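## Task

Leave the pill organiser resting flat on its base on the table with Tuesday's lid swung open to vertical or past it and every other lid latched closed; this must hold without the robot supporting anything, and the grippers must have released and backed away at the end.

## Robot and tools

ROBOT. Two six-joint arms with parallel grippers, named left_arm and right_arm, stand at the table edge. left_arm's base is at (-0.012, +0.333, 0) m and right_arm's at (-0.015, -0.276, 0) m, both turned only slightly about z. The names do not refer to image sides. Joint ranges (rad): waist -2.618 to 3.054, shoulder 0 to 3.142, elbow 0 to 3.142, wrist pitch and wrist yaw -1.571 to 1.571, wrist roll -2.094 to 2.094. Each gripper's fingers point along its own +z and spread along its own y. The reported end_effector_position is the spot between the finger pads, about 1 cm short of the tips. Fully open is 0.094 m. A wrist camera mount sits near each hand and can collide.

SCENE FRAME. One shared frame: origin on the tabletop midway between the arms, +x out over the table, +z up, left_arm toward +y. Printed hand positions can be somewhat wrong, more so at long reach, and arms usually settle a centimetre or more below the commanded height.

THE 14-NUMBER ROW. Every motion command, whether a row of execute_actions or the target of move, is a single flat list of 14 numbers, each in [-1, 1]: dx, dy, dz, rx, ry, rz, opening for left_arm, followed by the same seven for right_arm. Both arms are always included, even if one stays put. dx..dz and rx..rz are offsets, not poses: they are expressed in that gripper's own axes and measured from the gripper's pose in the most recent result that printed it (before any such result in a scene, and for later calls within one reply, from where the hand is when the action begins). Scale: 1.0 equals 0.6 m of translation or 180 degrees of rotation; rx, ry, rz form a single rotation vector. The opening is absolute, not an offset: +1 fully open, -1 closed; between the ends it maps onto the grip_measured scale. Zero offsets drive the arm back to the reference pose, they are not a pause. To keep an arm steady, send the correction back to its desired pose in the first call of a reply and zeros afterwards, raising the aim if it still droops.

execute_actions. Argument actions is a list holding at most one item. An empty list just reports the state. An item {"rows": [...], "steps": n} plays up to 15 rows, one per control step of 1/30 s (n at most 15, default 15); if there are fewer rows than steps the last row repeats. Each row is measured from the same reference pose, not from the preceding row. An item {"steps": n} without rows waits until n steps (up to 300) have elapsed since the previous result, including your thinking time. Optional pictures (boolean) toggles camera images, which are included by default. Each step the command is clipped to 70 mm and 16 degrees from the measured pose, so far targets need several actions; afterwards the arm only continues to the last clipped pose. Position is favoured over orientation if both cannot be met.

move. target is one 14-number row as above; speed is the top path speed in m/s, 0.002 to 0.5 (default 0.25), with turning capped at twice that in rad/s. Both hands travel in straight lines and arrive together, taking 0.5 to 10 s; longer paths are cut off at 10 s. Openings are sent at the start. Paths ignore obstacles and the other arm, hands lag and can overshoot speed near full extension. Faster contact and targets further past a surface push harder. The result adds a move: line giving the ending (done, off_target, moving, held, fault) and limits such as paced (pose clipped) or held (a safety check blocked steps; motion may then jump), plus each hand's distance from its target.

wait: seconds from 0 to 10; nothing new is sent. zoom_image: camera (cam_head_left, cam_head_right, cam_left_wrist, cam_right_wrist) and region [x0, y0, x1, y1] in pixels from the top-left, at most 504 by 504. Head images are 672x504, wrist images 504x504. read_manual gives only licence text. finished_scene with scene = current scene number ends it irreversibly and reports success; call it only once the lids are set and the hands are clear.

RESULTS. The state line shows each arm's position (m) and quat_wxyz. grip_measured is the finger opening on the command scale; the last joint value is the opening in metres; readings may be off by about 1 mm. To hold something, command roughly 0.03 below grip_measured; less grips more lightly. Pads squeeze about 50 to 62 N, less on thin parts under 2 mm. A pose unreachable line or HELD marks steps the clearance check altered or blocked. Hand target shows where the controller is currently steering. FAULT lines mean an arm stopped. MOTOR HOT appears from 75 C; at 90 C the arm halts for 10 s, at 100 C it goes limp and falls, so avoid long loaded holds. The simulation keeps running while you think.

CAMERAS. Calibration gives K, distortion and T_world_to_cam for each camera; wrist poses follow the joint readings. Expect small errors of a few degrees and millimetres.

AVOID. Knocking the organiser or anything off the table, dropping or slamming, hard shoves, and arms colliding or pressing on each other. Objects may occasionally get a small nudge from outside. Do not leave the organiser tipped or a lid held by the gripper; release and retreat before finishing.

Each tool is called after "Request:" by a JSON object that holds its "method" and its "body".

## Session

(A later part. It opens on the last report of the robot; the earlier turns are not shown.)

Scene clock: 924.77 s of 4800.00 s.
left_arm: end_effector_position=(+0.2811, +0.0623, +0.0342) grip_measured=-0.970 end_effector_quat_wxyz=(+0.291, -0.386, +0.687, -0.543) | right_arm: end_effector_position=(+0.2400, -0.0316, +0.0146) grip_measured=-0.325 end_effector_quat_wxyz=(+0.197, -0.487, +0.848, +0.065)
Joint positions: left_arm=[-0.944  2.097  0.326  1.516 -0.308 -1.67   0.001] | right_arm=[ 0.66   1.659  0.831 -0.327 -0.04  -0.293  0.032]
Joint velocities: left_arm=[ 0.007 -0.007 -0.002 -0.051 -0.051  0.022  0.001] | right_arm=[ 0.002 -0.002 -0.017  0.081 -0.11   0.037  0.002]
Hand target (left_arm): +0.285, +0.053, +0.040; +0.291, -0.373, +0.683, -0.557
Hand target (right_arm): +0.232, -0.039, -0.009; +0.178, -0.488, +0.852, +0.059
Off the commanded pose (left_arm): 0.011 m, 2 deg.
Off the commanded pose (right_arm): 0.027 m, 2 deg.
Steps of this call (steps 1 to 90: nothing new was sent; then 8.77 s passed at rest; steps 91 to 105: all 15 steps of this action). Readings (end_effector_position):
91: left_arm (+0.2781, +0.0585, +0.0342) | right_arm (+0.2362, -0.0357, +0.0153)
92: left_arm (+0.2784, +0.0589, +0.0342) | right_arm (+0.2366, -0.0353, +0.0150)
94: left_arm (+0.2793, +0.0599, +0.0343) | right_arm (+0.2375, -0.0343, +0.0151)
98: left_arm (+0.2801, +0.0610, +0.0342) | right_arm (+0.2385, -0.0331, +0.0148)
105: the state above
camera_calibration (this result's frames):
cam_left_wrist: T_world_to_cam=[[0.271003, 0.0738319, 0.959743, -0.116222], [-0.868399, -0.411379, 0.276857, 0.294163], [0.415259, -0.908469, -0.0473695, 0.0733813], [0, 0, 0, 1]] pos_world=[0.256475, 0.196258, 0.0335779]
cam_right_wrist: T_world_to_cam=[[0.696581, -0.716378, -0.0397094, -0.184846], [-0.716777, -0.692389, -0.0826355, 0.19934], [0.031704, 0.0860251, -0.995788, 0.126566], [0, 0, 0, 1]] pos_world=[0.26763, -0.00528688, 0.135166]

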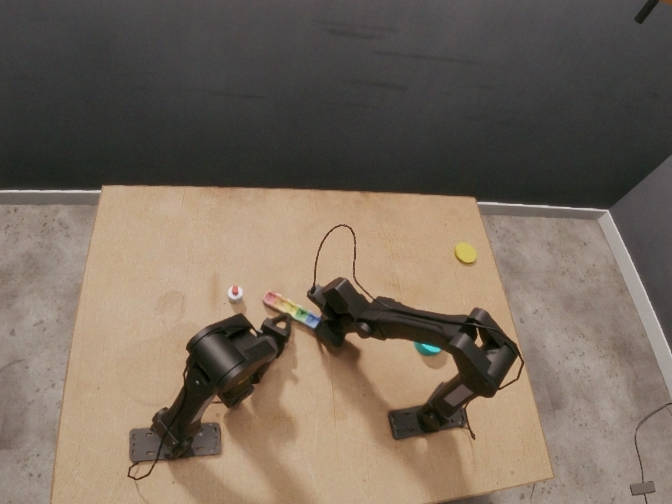

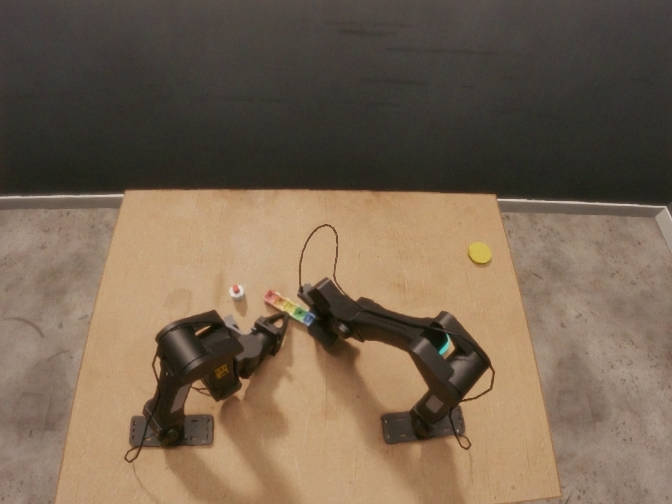

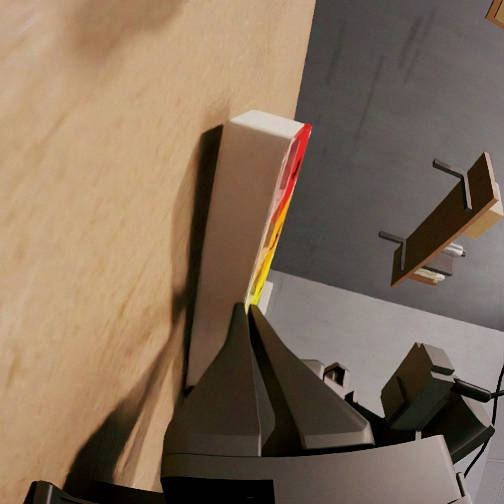

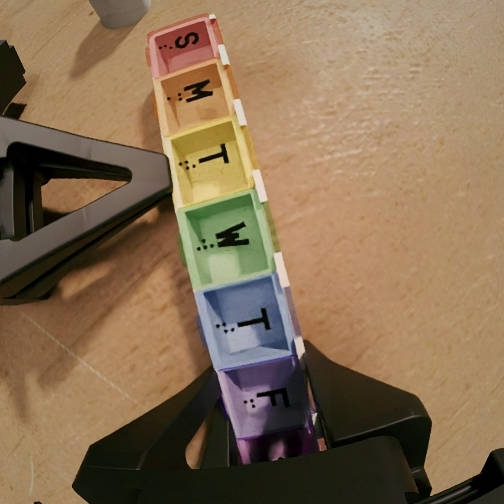

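Request:
{"method": "execute_actions", "body": {"actions": [{"rows":[[0,-0.012,0.008,0.01,0,0,-1,0,0,0,0,0,0,-0.30],[0,-0.012,0.008,0.01,0,0,-1,0,0,0,0,0,0,-0.2],[0,-0.012,0.008,0.01,0,0,-1,0,0,0,0,0,0,0],[0,-0.012,0.008,0.01,0,0,-1,0,0,0,0,0,0,0.2],[0,-0.012,0.008,0.01,0,0,-1,-0.002,0,-0.005,0,0,0,0.2],[0,-0.012,0.008,0.01,0,0,-1,-0.002,0,-0.005,0,0,0,0.2],[0,-0.012,0.008,0.01,0,0,-1,-0.002,0,-0.005,0,0,0,0.2],[0,-0.012,0.008,0.01,0,0,-1,-0.002,0,-0.005,0,0,0,0.2]],"steps":12}]}}

Request:
{"method": "move", "body": {"target": [0,0,0,0,0,0,-1,-0.06,-0.011,-0.14,0,0,0,0.2], "speed": 0.08}}

Scene clock: 964.43 s of 4800.00 s.
left_arm: end_effector_position=(+0.2811, +0.0620, +0.0349) grip_measured=-0.974 end_effector_quat_wxyz=(+0.291, -0.385, +0.686, -0.545) | right_arm: end_effector_position=(+0.2410, -0.0309, +0.0155) grip_measured=+0.198 end_effector_quat_wxyz=(+0.200, -0.486, +0.848, +0.066)
Joint positions: left_arm=[-0.943  2.097  0.326  1.519 -0.306 -1.67   0.001] | right_arm=[ 0.659  1.657  0.83  -0.321 -0.04  -0.292  0.056]
Joint velocities: left_arm=[-0.007 -0.002  0.002 -0.022  0.007  0.066 -0.   ] | right_arm=[-0.017 -0.007 -0.002 -0.051 -0.007 -0.11  -0.   ]
Hand target (left_arm): +0.286, +0.059, +0.040; +0.297, -0.381, +0.678, -0.554
Hand target (right_arm): +0.240, -0.032, +0.018; +0.197, -0.487, +0.849, +0.065
Off the commanded pose (left_arm): 0.008 m, 2 deg.
Off the commanded pose (right_arm): 0.003 m, 0 deg.
Steps of this call (steps 1 to 90: nothing new was sent; then 36.27 s passed at rest; steps 91 to 102: all 12 steps of this action). Readings (end_effector_position):
91: left_arm (+0.2814, +0.0628, +0.0343) | right_arm (+0.2404, -0.0310, +0.0153)
92: left_arm (+0.2814, +0.0627, +0.0343) | right_arm (+0.2405, -0.0310, +0.0155)
94: left_arm (+0.2813, +0.0623, +0.0348) | right_arm (+0.2409, -0.0310, +0.0154)
98: left_arm (+0.2811, +0.0621, +0.0348) | right_arm (+0.2410, -0.0309, +0.0155)
102: the state above
camera_calibration (this result's frames):
cam_left_wrist: T_world_to_cam=[[0.269712, 0.075952, 0.959941, -0.11662], [-0.869564, -0.409031, 0.276682, 0.294007], [0.41366, -0.909354, -0.0442754, 0.0734758], [0, 0, 0, 1]] pos_world=[0.256717, 0.195931, 0.0338551]
cam_right_wrist: T_world_to_cam=[[0.695898, -0.717055, -0.0394644, -0.184914], [-0.717194, -0.69111, -0.0894427, 0.200857], [0.0368611, 0.0905466, -0.99521, 0.126166], [0, 0, 0, 1]] pos_world=[0.268084, -0.00520367, 0.13623]

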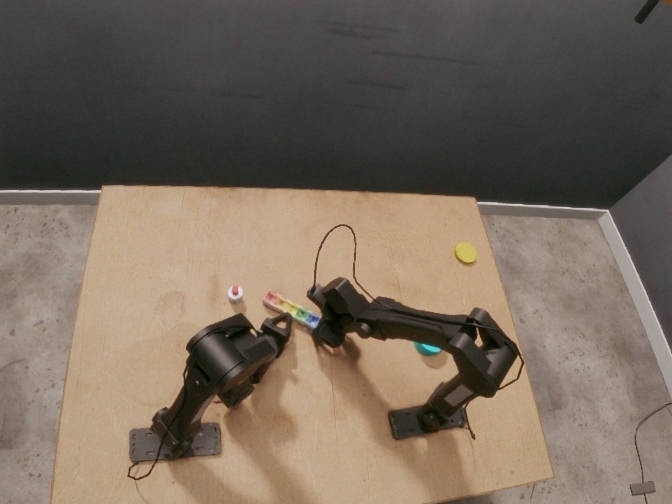

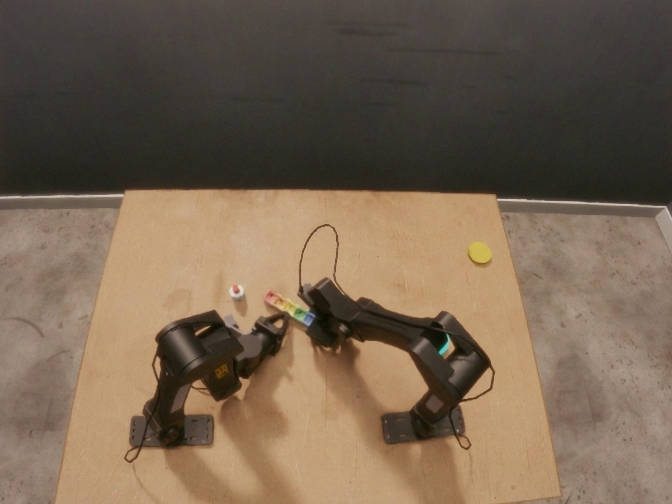

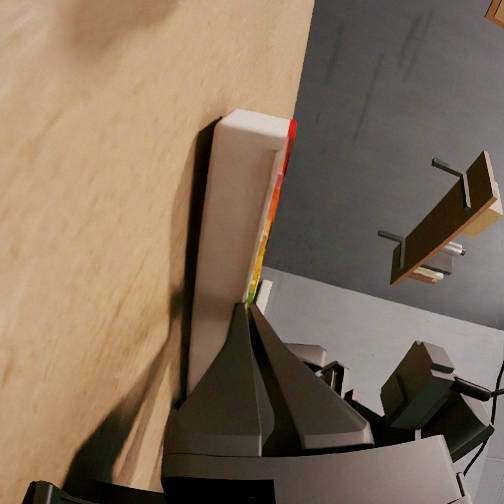

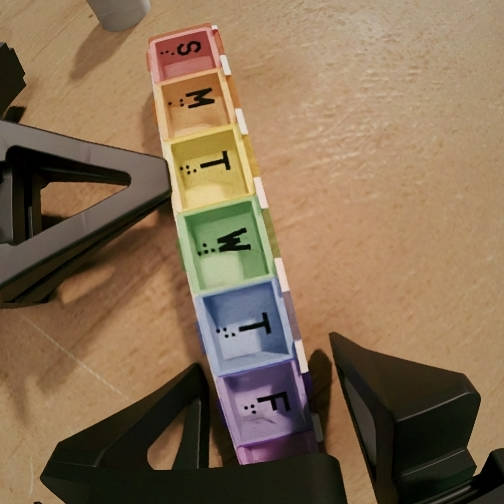

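Scene clock: 966.40 s of 4800.00 s.
left_arm: end_effector_position=(+0.2809, +0.0620, +0.0342) grip_measured=-0.974 end_effector_quat_wxyz=(+0.289, -0.387, +0.686, -0.544) | right_arm: end_effector_position=(+0.2315, -0.0396, +0.0858) grip_measured=+0.198 end_effector_quat_wxyz=(+0.175, -0.488, +0.853, +0.060)
Joint positions: left_arm=[-0.943  2.097  0.326  1.516 -0.306 -1.674  0.001] | right_arm=[ 0.659  1.527  1.026 -0.7   -0.04  -0.292  0.056]
Joint velocities: left_arm=[-0.002 -0.012  0.002  0.007 -0.051 -0.037 -0.001] | right_arm=[-0.007  0.007 -0.012  0.007 -0.051  0.007 -0.001]
Hand target (left_arm): +0.281, +0.062, +0.035; +0.290, -0.385, +0.686, -0.545
Hand target (right_arm): +0.239, -0.033, +0.106; +0.200, -0.486, +0.848, +0.066
Off the commanded pose (left_arm): 0.001 m, 0 deg.
Off the commanded pose (right_arm): 0.024 m, 3 deg.
move: off_target (right_arm)
camera_calibration (this result's frames):
cam_left_wrist: T_world_to_cam=[[0.273881, 0.0775331, 0.958633, -0.117123], [-0.868038, -0.409259, 0.281098, 0.29354], [0.414124, -0.909118, -0.0447865, 0.0734592], [0, 0, 0, 1]] pos_world=[0.256461, 0.195998, 0.0330543]
cam_right_wrist: T_world_to_cam=[[0.694323, -0.718495, -0.0409989, -0.181311], [-0.71966, -0.693364, -0.0365477, 0.190292], [-0.00216787, 0.0548812, -0.998491, 0.205269], [0, 0, 0, 1]] pos_world=[0.263279, -0.00959485, 0.20448]

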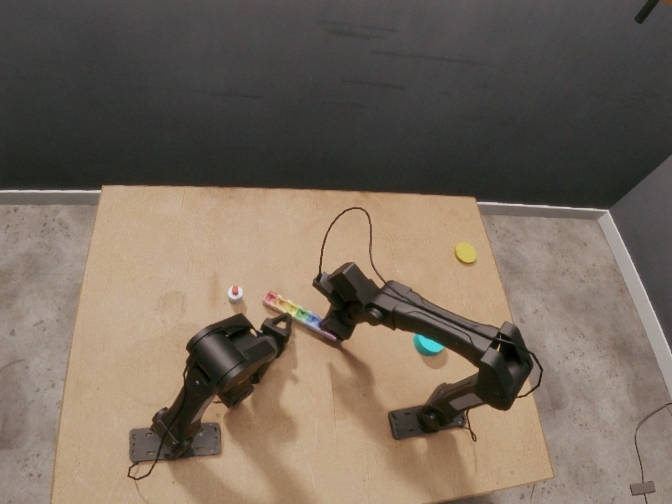

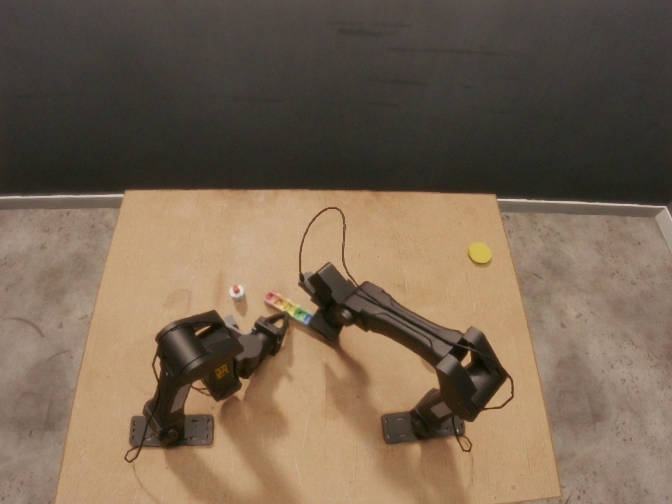

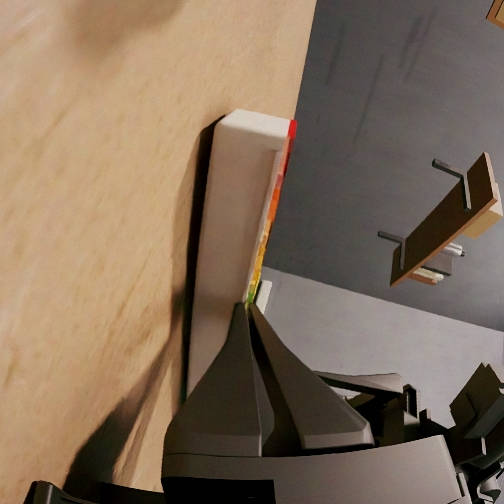

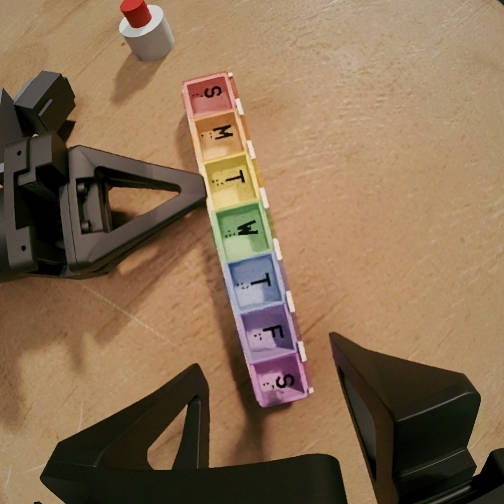

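Request:
{"method": "move", "body": {"target": [0,-0.006,0.004,0.005,0,0,-1,-0.151,-0.004,0.020,0.0751,0.1083,0.5002,0.1], "speed": 0.15}}

Scene clock: 995.53 s of 4800.00 s.
left_arm: end_effector_position=(+0.2809, +0.0620, +0.0342) grip_measured=-0.974 end_effector_quat_wxyz=(+0.288, -0.387, +0.686, -0.545) | right_arm: end_effector_position=(+0.2751, +0.0345, +0.1001) grip_measured=+0.102 end_effector_quat_wxyz=(-0.002, +0.265, +0.964, -0.010)
Joint positions: left_arm=[-0.943  2.097  0.326  1.516 -0.306 -1.676  0.001] | right_arm=[ 0.738  2.215  2.049 -1.424  0.006  1.355  0.052]
Joint velocities: left_arm=[ 0.002 -0.002 -0.007  0.007  0.022  0.066  0.001] | right_arm=[-0.002 -0.007 -0.007 -0.022 -0.007  0.007  0.001]
Hand target (left_arm): +0.284, +0.060, +0.037; +0.292, -0.384, +0.682, -0.550
Hand target (right_arm): +0.278, +0.036, +0.112; +0.001, +0.271, +0.963, +0.000
Off the commanded pose (left_arm): 0.004 m, 1 deg.
Off the commanded pose (right_arm): 0.008 m, 1 deg.
After step 90, 20.20 s passed at rest.
move: done
camera_calibration (this result's frames):
cam_left_wrist: T_world_to_cam=[[0.274986, 0.0794774, 0.958158, -0.117538], [-0.867475, -0.40921, 0.282903, 0.293317], [0.414572, -0.908972, -0.0435822, 0.0732832], [0, 0, 0, 1]] pos_world=[0.256385, 0.195982, 0.0328331]
cam_right_wrist: T_world_to_cam=[[-0.728806, -0.684647, 0.0100011, 0.227473], [-0.646185, 0.692547, 0.320662, 0.169746], [-0.226466, 0.227238, -0.947141, 0.266097], [0, 0, 0, 1]] pos_world=[0.335733, -0.0222853, 0.195326]

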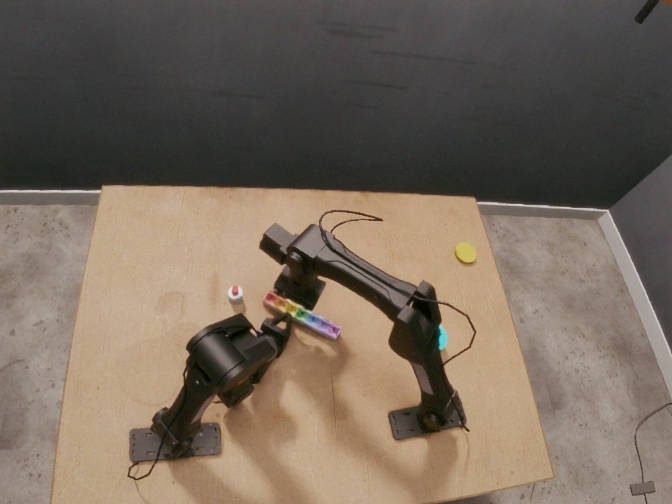

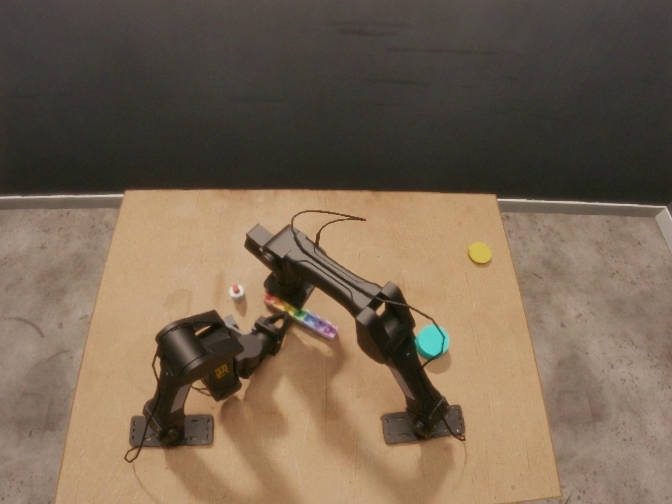

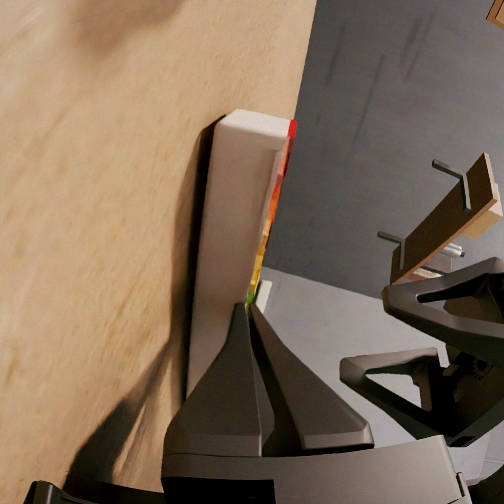

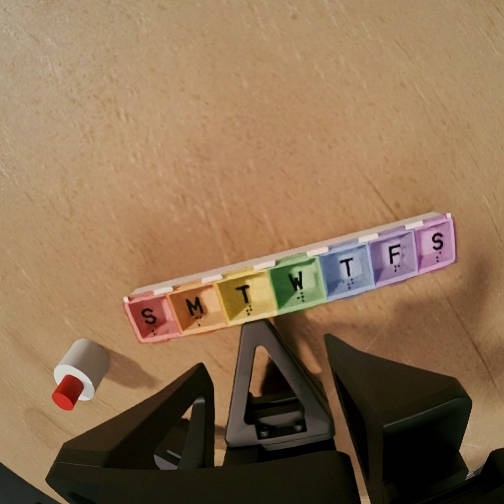

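Request:
{"method": "move", "body": {"target": [0,-0.006,0.004,0.005,0,0,-1,0.008,0.010,0.060,0,0,0,0.1], "speed": 0.08}}

Scene clock: 1007.17 s of 4800.00 s.
left_arm: end_effector_position=(+0.2809, +0.0620, +0.0342) grip_measured=-0.974 end_effector_quat_wxyz=(+0.288, -0.388, +0.686, -0.545) | right_arm: end_effector_position=(+0.2752, +0.0390, +0.0614) grip_measured=+0.102 end_effector_quat_wxyz=(-0.006, +0.265, +0.964, -0.018)
Joint positions: left_arm=[-0.943  2.097  0.326  1.516 -0.306 -1.677  0.001] | right_arm=[ 0.745  2.251  1.955 -1.312  0.006  1.364  0.052]
Joint velocities: left_arm=[-0.002  0.002 -0.032  0.022  0.007 -0.066 -0.001] | right_arm=[-0.002 -0.017 -0.007  0.022  0.037  0.037  0.   ]
Hand target (left_arm): +0.284, +0.060, +0.037; +0.291, -0.385, +0.682, -0.550
Hand target (right_arm): +0.274, +0.042, +0.064; -0.002, +0.265, +0.964, -0.010
Off the commanded pose (left_arm): 0.004 m, 1 deg.
Off the commanded pose (right_arm): 0.004 m, 1 deg.
After step 90, 7.67 s passed at rest.
move: done
camera_calibration (this result's frames):
cam_left_wrist: T_world_to_cam=[[0.275354, 0.0801254, 0.957998, -0.117676], [-0.867287, -0.409192, 0.283505, 0.293243], [0.414721, -0.908923, -0.0431809, 0.0732244], [0, 0, 0, 1]] pos_world=[0.25636, 0.195977, 0.0327593]
cam_right_wrist: T_world_to_cam=[[-0.729615, -0.683275, 0.028223, 0.230066], [-0.641109, 0.697787, 0.319488, 0.177562], [-0.237992, 0.21501, -0.94717, 0.232093], [0, 0, 0, 1]] pos_world=[0.336933, -0.0166046, 0.156609]

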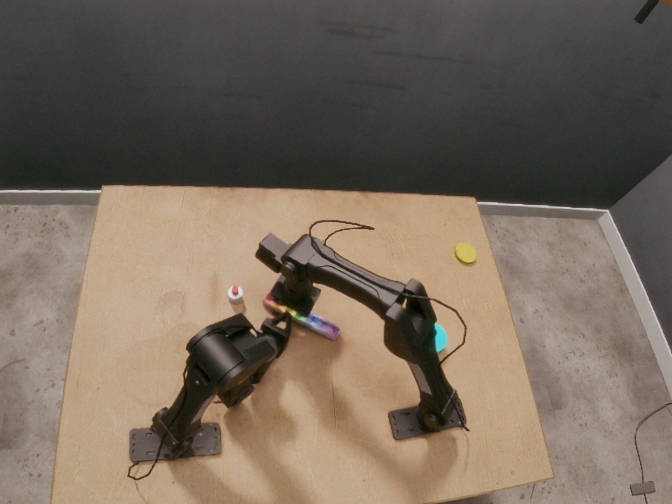

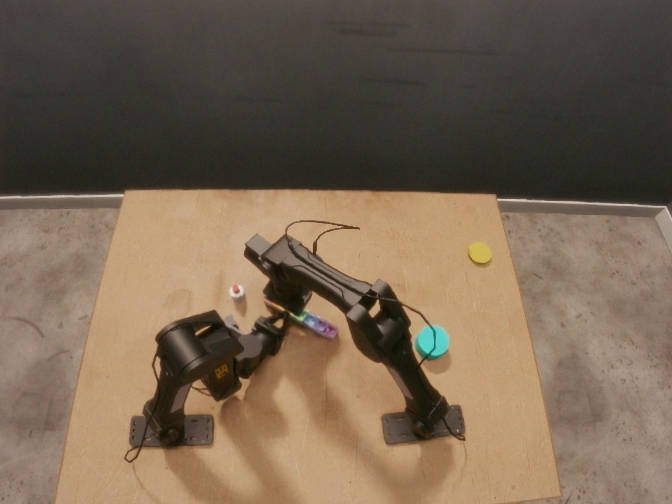

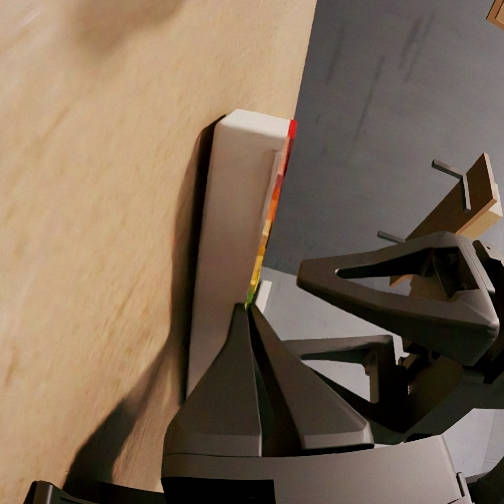

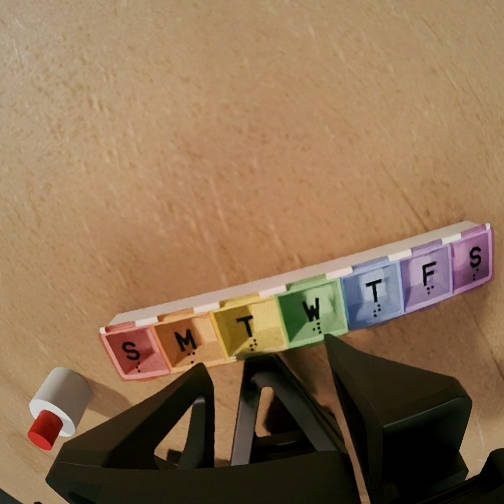

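Request:
{"method": "move", "body": {"target": [0,-0.006,0.004,0.005,0,0,-1,0.008,0.011,0.028,0,0,0,0.1], "speed": 0.03}}

Scene clock: 1017.30 s of 4800.00 s.
left_arm: end_effector_position=(+0.2809, +0.0620, +0.0342) grip_measured=-0.974 end_effector_quat_wxyz=(+0.288, -0.388, +0.685, -0.545) | right_arm: end_effector_position=(+0.2766, +0.0440, +0.0471) grip_measured=+0.102 end_effector_quat_wxyz=(-0.007, +0.266, +0.964, -0.021)
Joint positions: left_arm=[-0.943  2.097  0.326  1.516 -0.306 -1.678  0.001] | right_arm=[ 0.75   2.285  1.955 -1.284  0.006  1.371  0.052]
Joint velocities: left_arm=[ 0.007 -0.007  0.007 -0.007  0.007 -0.037 -0.   ] | right_arm=[ 0.007 -0.017  0.002  0.007 -0.007  0.022  0.001]
Hand target (left_arm): +0.284, +0.060, +0.037; +0.291, -0.385, +0.681, -0.550
Hand target (right_arm): +0.274, +0.047, +0.045; -0.006, +0.265, +0.964, -0.018
Off the commanded pose (left_arm): 0.004 m, 1 deg.
Off the commanded pose (right_arm): 0.005 m, 0 deg.
After step 90, 6.27 s passed at rest.
move: done
camera_calibration (this result's frames):
cam_left_wrist: T_world_to_cam=[[0.275721, 0.0807733, 0.957838, -0.117814], [-0.867098, -0.409175, 0.284106, 0.293168], [0.414871, -0.908874, -0.0427797, 0.0731656], [0, 0, 0, 1]] pos_world=[0.256335, 0.195971, 0.0326856]
cam_right_wrist: T_world_to_cam=[[-0.731043, -0.681452, 0.0346165, 0.234922], [-0.638197, 0.700828, 0.31866, 0.17866], [-0.241412, 0.210862, -0.947237, 0.219018], [0, 0, 0, 1]] pos_world=[0.338633, -0.0113045, 0.142398]

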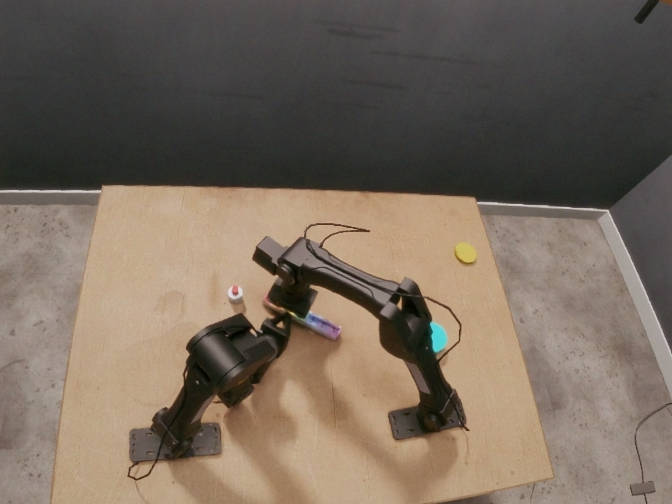

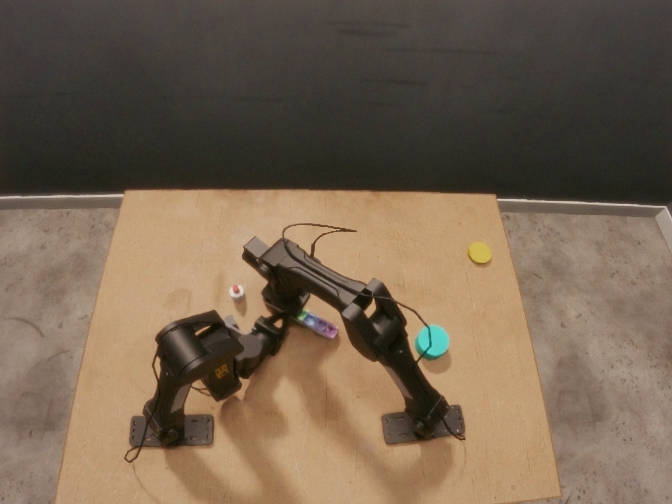

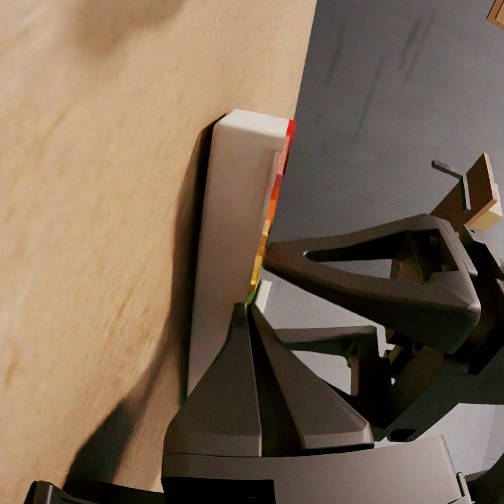

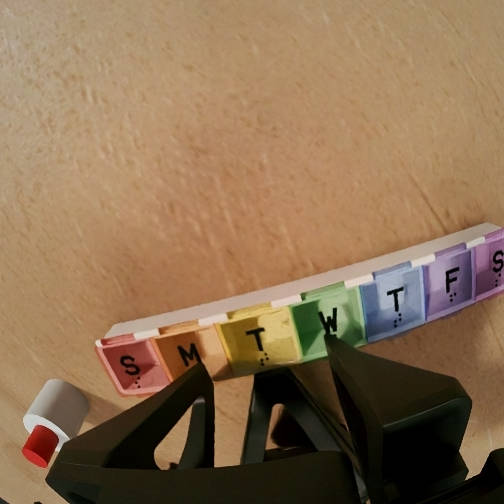

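Request:
{"method": "move", "body": {"target": [0,-0.010,0.004,0.008,0,0,-1,0.002,-0.002,0.014,0,0,0,0.1], "speed": 0.01}}

Request:
{"method": "zoom_image", "body": {"camera": "cam_left_wrist", "region": [170, 200, 330, 360]}}

Scene clock: 1024.93 s of 4800.00 s.
left_arm: end_effector_position=(+0.2809, +0.0620, +0.0343) grip_measured=-0.974 end_effector_quat_wxyz=(+0.288, -0.388, +0.685, -0.545) | right_arm: end_effector_position=(+0.2778, +0.0453, +0.0456) grip_measured=+0.102 end_effector_quat_wxyz=(-0.006, +0.267, +0.964, -0.017)
Joint positions: left_arm=[-0.943  2.097  0.326  1.516 -0.306 -1.678  0.001] | right_arm=[ 0.75   2.285  1.949 -1.271  0.006  1.372  0.052]
Joint velocities: left_arm=[ 0.002  0.007  0.007 -0.051  0.051 -0.007  0.001] | right_arm=[-0.007 -0.022 -0.012 -0.007 -0.007 -0.022 -0.001]
Hand target (left_arm): +0.284, +0.060, +0.039; +0.293, -0.384, +0.679, -0.553
Hand target (right_arm): +0.275, +0.043, +0.039; -0.007, +0.266, +0.964, -0.021
Off the commanded pose (left_arm): 0.006 m, 1 deg.
Off the commanded pose (right_arm): 0.008 m, 0 deg.
After step 90, 3.17 s passed at rest.
move: done
camera_calibration (this result's frames):
cam_left_wrist: T_world_to_cam=[[0.275674, 0.08138, 0.9578, -0.117924], [-0.867073, -0.409082, 0.284318, 0.293128], [0.414956, -0.908862, -0.0422106, 0.0731028], [0, 0, 0, 1]] pos_world=[0.256338, 0.19595, 0.032692]
cam_right_wrist: T_world_to_cam=[[-0.731462, -0.681347, 0.0270124, 0.237187], [-0.639574, 0.699276, 0.319309, 0.179411], [-0.23645, 0.216286, -0.947266, 0.215973], [0, 0, 0, 1]] pos_world=[0.339307, -0.010563, 0.140889]

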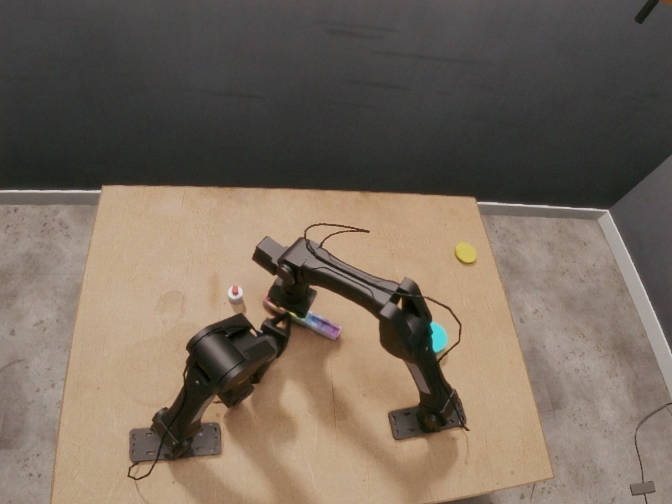

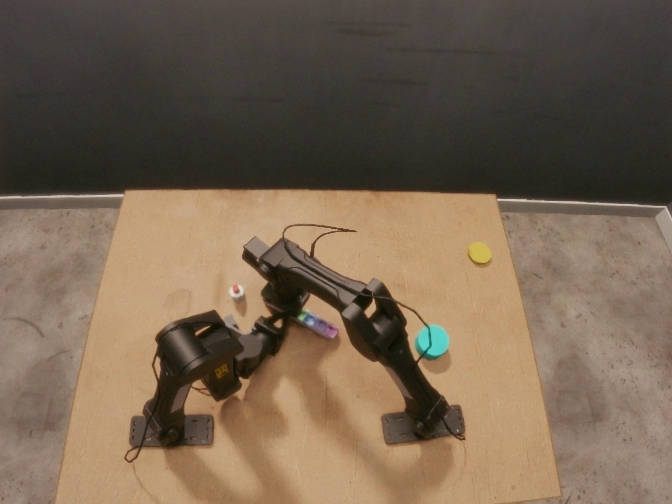

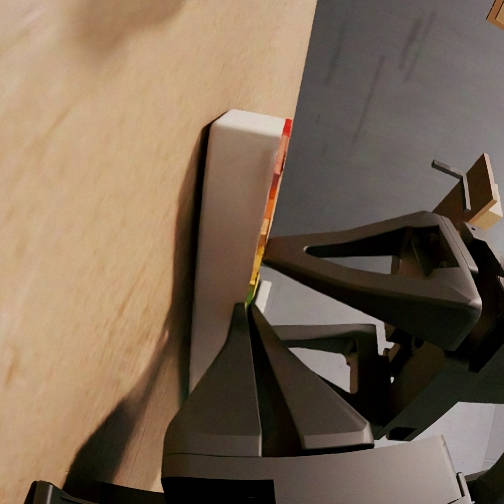

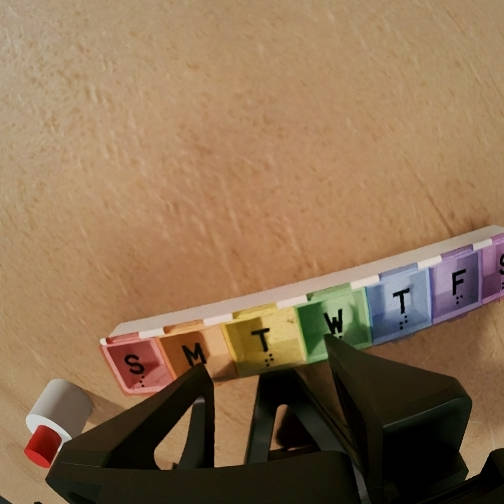

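Region (170, 200, 330, 360) of cam_left_wrist's 504x504 image, scaled by 3.150, with more detail than that image has.

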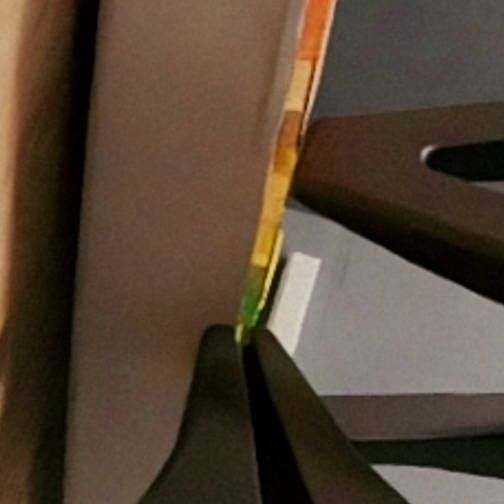

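Request:
{"method": "execute_actions", "body": {"actions": [{"rows":[[0,-0.012,0.004,0.01,0,0,-1,0.002,-0.004,0.014,0,0,0,0.1],[0,-0.012,0.004,0.01,0,0,-1,0.002,-0.004,0.014,0,0,0,0.1],[0,-0.012,0.004,0.01,0,0,-1,0.002,-0.004,0.018,0,0,0,0.1],[0,-0.012,0.004,0.01,0,0,-1,0.002,-0.004,0.018,0,0,0,0.1],[0,-0.012,0.004,0.01,0,0,-1,0.002,-0.004,0.018,0,0,0,0.1],[0,-0.012,0.004,0.01,0,0,-1,0.002,-0.004,0.022,0,0,0,0.1],[0,-0.012,0.004,0.01,0,0,-1,0.002,-0.004,0.022,0,0,0,0.1],[0,-0.012,0.004,0.01,0,0,-1,0.002,-0.004,0.022,0,0,0,0.1],[0,-0.012,0.004,0.01,0,0,-1,0.002,-0.004,0.026,0,0,0,0.1],[0,-0.012,0.004,0.01,0,0,-1,0.002,-0.004,0.026,0,0,0,0.1],[0,-0.012,0.004,0.01,0,0,-1,0.002,-0.004,0.026,0,0,0,0.1],[0,-0.012,0.004,0.01,0,0,-1,0.002,-0.004,0.030,0,0,0,0.1]],"steps":15}]}}

Request:
{"method": "zoom_image", "body": {"camera": "cam_left_wrist", "region": [170, 200, 330, 360]}}

Scene clock: 1032.37 s of 4800.00 s.
left_arm: end_effector_position=(+0.2809, +0.0620, +0.0343) grip_measured=-0.974 end_effector_quat_wxyz=(+0.288, -0.388, +0.686, -0.545) | right_arm: end_effector_position=(+0.2776, +0.0451, +0.0444) grip_measured=+0.102 end_effector_quat_wxyz=(-0.002, +0.267, +0.964, -0.011)
Joint positions: left_arm=[-0.943  2.097  0.326  1.516 -0.306 -1.677  0.001] | right_arm=[ 0.75   2.268  1.916 -1.24   0.006  1.372  0.052]
Joint velocities: left_arm=[-0.007 -0.012 -0.002  0.007  0.037  0.051  0.   ] | right_arm=[ 0.002 -0.027 -0.017 -0.051 -0.037  0.037 -0.   ]
Hand target (left_arm): +0.284, +0.060, +0.041; +0.294, -0.383, +0.677, -0.555
Hand target (right_arm): +0.275, +0.043, +0.028; -0.006, +0.267, +0.964, -0.018
Off the commanded pose (left_arm): 0.008 m, 2 deg.
Off the commanded pose (right_arm): 0.017 m, 1 deg.
Steps of this call (steps 1 to 90: nothing new was sent; then 3.93 s passed at rest; steps 91 to 105: all 15 steps of this action). Readings (end_effector_position):
91: left_arm (+0.2809, +0.0620, +0.0343) | right_arm (+0.2778, +0.0453, +0.0452)
92: left_arm (+0.2809, +0.0620, +0.0343) | right_arm (+0.2778, +0.0453, +0.0452)
94: left_arm (+0.2809, +0.0620, +0.0343) | right_arm (+0.2777, +0.0453, +0.0450)
98: left_arm (+0.2809, +0.0620, +0.0343) | right_arm (+0.2777, +0.0453, +0.0448)
105: the state above
camera_calibration (this result's frames):
cam_left_wrist: T_world_to_cam=[[0.274938, 0.0800842, 0.958121, -0.117648], [-0.867449, -0.409117, 0.283115, 0.293277], [0.414657, -0.908961, -0.043013, 0.0732205], [0, 0, 0, 1]] pos_world=[0.256388, 0.195961, 0.0328394]
cam_right_wrist: T_world_to_cam=[[-0.731657, -0.681556, 0.0125986, 0.237653], [-0.642602, 0.695771, 0.32088, 0.180678], [-0.227464, 0.226678, -0.947036, 0.211853], [0, 0, 0, 1]] pos_world=[0.338174, -0.0117592, 0.139663]

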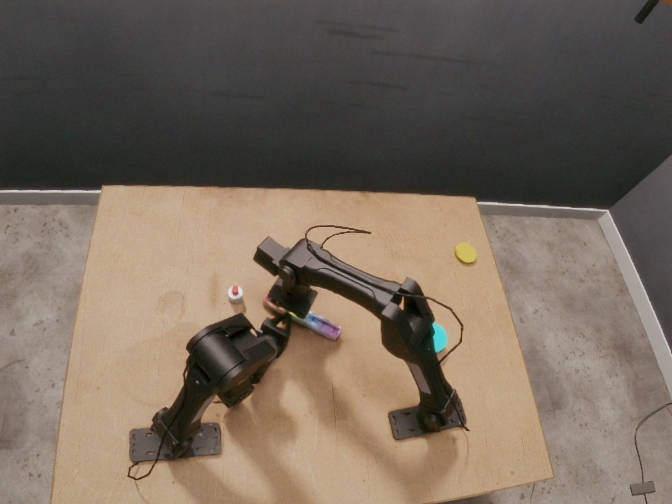

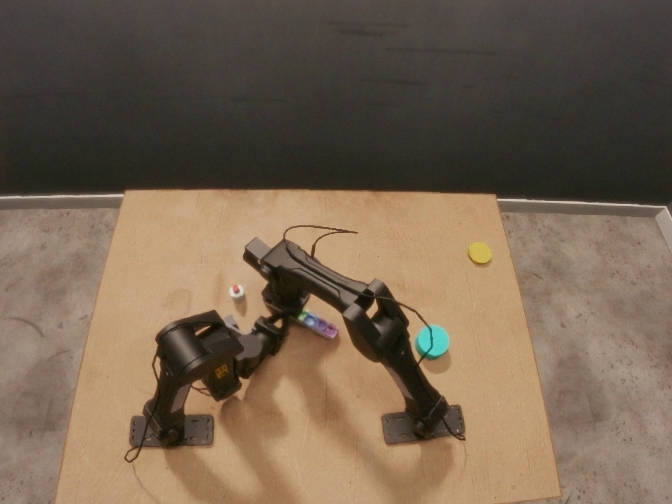

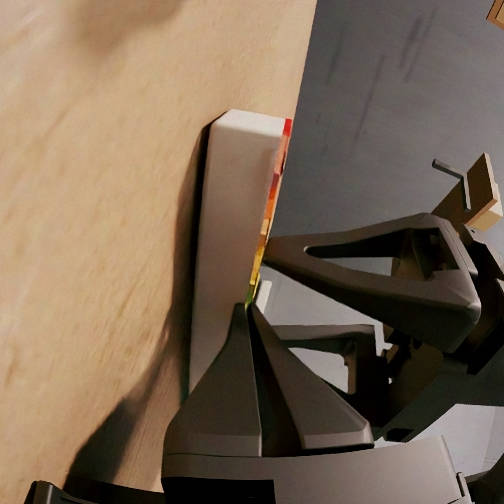

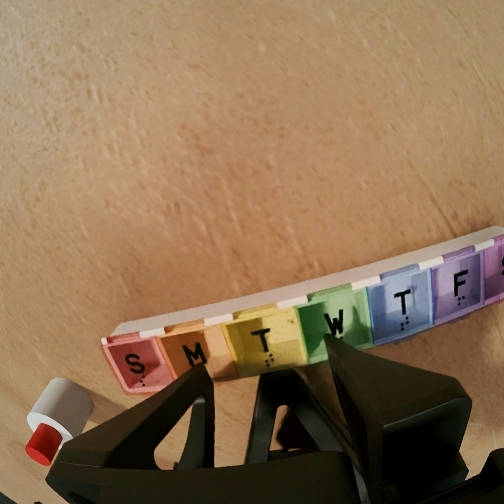

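Region (170, 200, 330, 360) of cam_left_wrist's 504x504 image, scaled by 3.150, with more detail than that image has.

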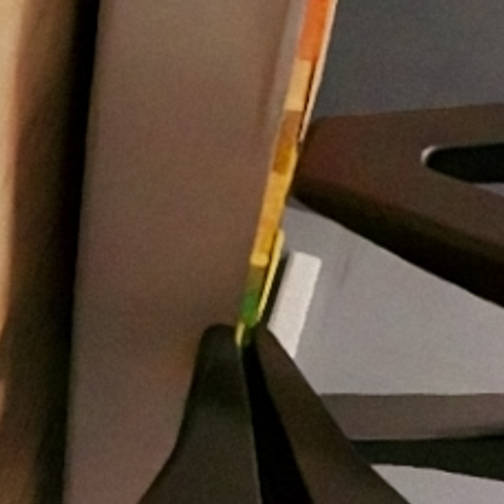

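Request:
{"method": "execute_actions", "body": {"actions": [{"rows":[[0,-0.012,0.004,0.01,0,0,-1,0.002,-0.003,0.030,0,0,0,0.1],[0,-0.012,0.004,0.01,0,0,-1,0.002,-0.003,0.034,0,0,0,0.1],[0,-0.012,0.004,0.01,0,0,-1,0.002,-0.003,0.034,0,0,0,0.1],[0,-0.012,0.004,0.01,0,0,-1,0.002,-0.003,0.038,0,0,0,0.1],[0,-0.012,0.004,0.01,0,0,-1,0.002,-0.003,0.038,0,0,0,0.1],[0,-0.012,0.004,0.01,0,0,-1,0.002,-0.003,0.042,0,0,0,0.1],[0,-0.012,0.004,0.01,0,0,-1,0.002,-0.003,0.042,0,0,0,0.1],[0,-0.012,0.004,0.01,0,0,-1,0.002,-0.003,0.046,0,0,0,0.1],[0,-0.012,0.004,0.01,0,0,-1,0.002,-0.003,0.046,0,0,0,0.1],[0,-0.012,0.004,0.01,0,0,-1,0.002,-0.003,0.050,0,0,0,0.1],[0,-0.012,0.004,0.01,0,0,-1,0.002,-0.003,0.050,0,0,0,0.1],[0,-0.012,0.004,0.01,0,0,-1,0.002,-0.003,0.054,0,0,0,0.1]],"steps":15}]}}

Request:
{"method": "zoom_image", "body": {"camera": "cam_left_wrist", "region": [170, 200, 330, 360]}}

Scene clock: 1043.73 s of 4800.00 s.
left_arm: end_effector_position=(+0.2807, +0.0618, +0.0340) grip_measured=-0.974 end_effector_quat_wxyz=(+0.289, -0.385, +0.687, -0.544) | right_arm: end_effector_position=(+0.2771, +0.0446, +0.0431) grip_measured=+0.102 end_effector_quat_wxyz=(+0.003, +0.267, +0.964, +0.000)
Joint positions: left_arm=[-0.943  2.097  0.326  1.515 -0.304 -1.672  0.001] | right_arm=[ 0.75   2.239  1.862 -1.191  0.006  1.372  0.052]
Joint velocities: left_arm=[ 0.012  0.002  0.002  0.007 -0.007  0.007 -0.   ] | right_arm=[ 0.012 -0.017 -0.012  0.066 -0.022  0.066 -0.001]
Hand target (left_arm): +0.284, +0.060, +0.041; +0.294, -0.383, +0.677, -0.555
Hand target (right_arm): +0.274, +0.043, +0.013; -0.003, +0.267, +0.964, -0.012
Off the commanded pose (left_arm): 0.008 m, 2 deg.
Off the commanded pose (right_arm): 0.031 m, 1 deg.
Steps of this call (steps 1 to 90: nothing new was sent; then 7.87 s passed at rest; steps 91 to 105: all 15 steps of this action). Readings (end_effector_position):
91: left_arm (+0.2809, +0.0620, +0.0342) | right_arm (+0.2776, +0.0452, +0.0442)
92: left_arm (+0.2808, +0.0619, +0.0342) | right_arm (+0.2775, +0.0450, +0.0440)
94: left_arm (+0.2808, +0.0618, +0.0342) | right_arm (+0.2774, +0.0449, +0.0439)
98: left_arm (+0.2807, +0.0618, +0.0341) | right_arm (+0.2772, +0.0447, +0.0435)
105: the state above
camera_calibration (this result's frames):
cam_left_wrist: T_world_to_cam=[[0.273549, 0.0744873, 0.95897, -0.11658], [-0.869208, -0.407788, 0.279619, 0.293595], [0.411885, -0.910033, -0.0468052, 0.0740706], [0, 0, 0, 1]] pos_world=[0.256577, 0.195815, 0.0331683]
cam_right_wrist: T_world_to_cam=[[-0.731924, -0.681285, -0.011736, 0.238073], [-0.647633, 0.690211, 0.322769, 0.182707], [-0.211797, 0.243843, -0.946405, 0.205517], [0, 0, 0, 1]] pos_world=[0.336107, -0.0140244, 0.138324]

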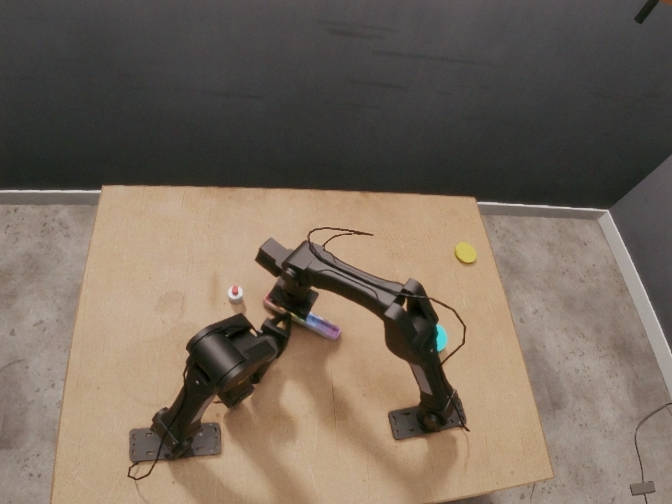

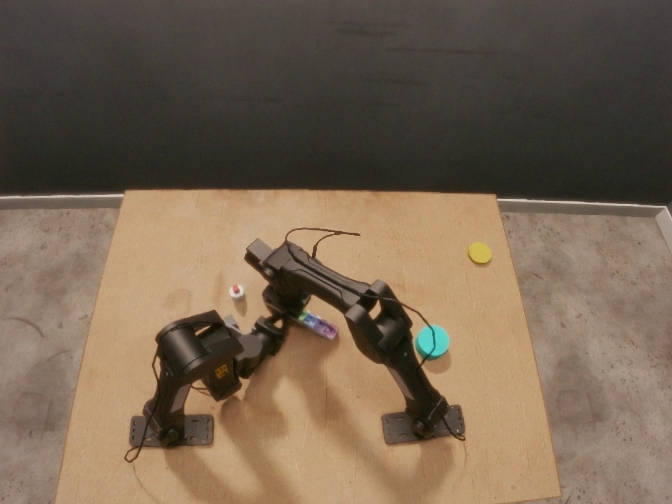

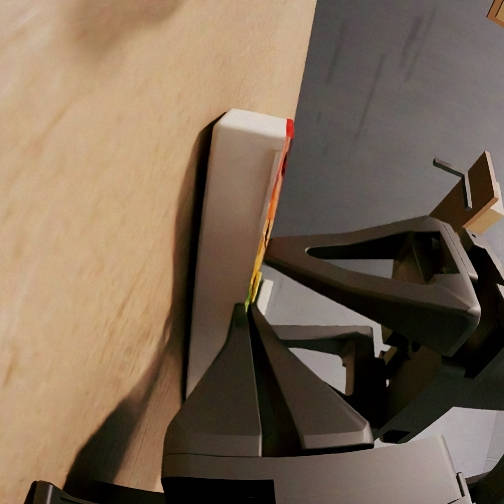

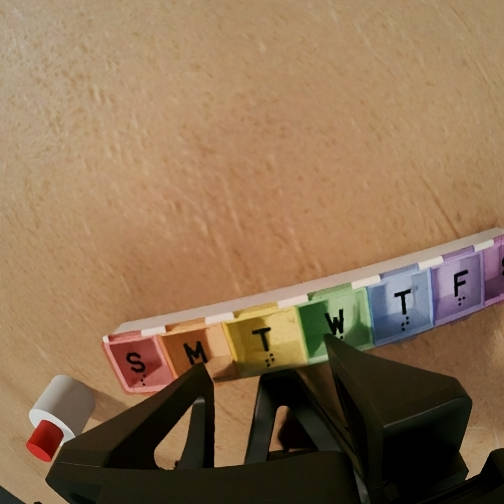

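Region (170, 200, 330, 360) of cam_left_wrist's 504x504 image, scaled by 3.150, with more detail than that image has.

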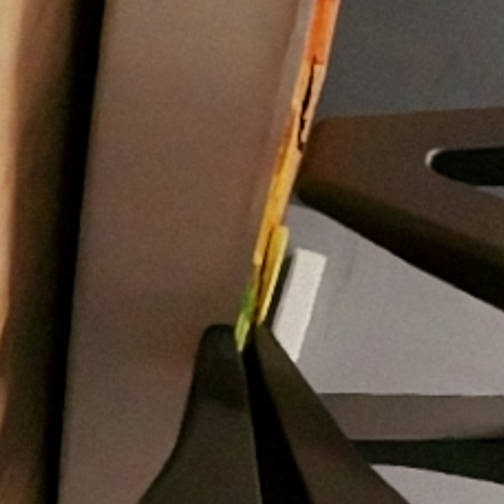

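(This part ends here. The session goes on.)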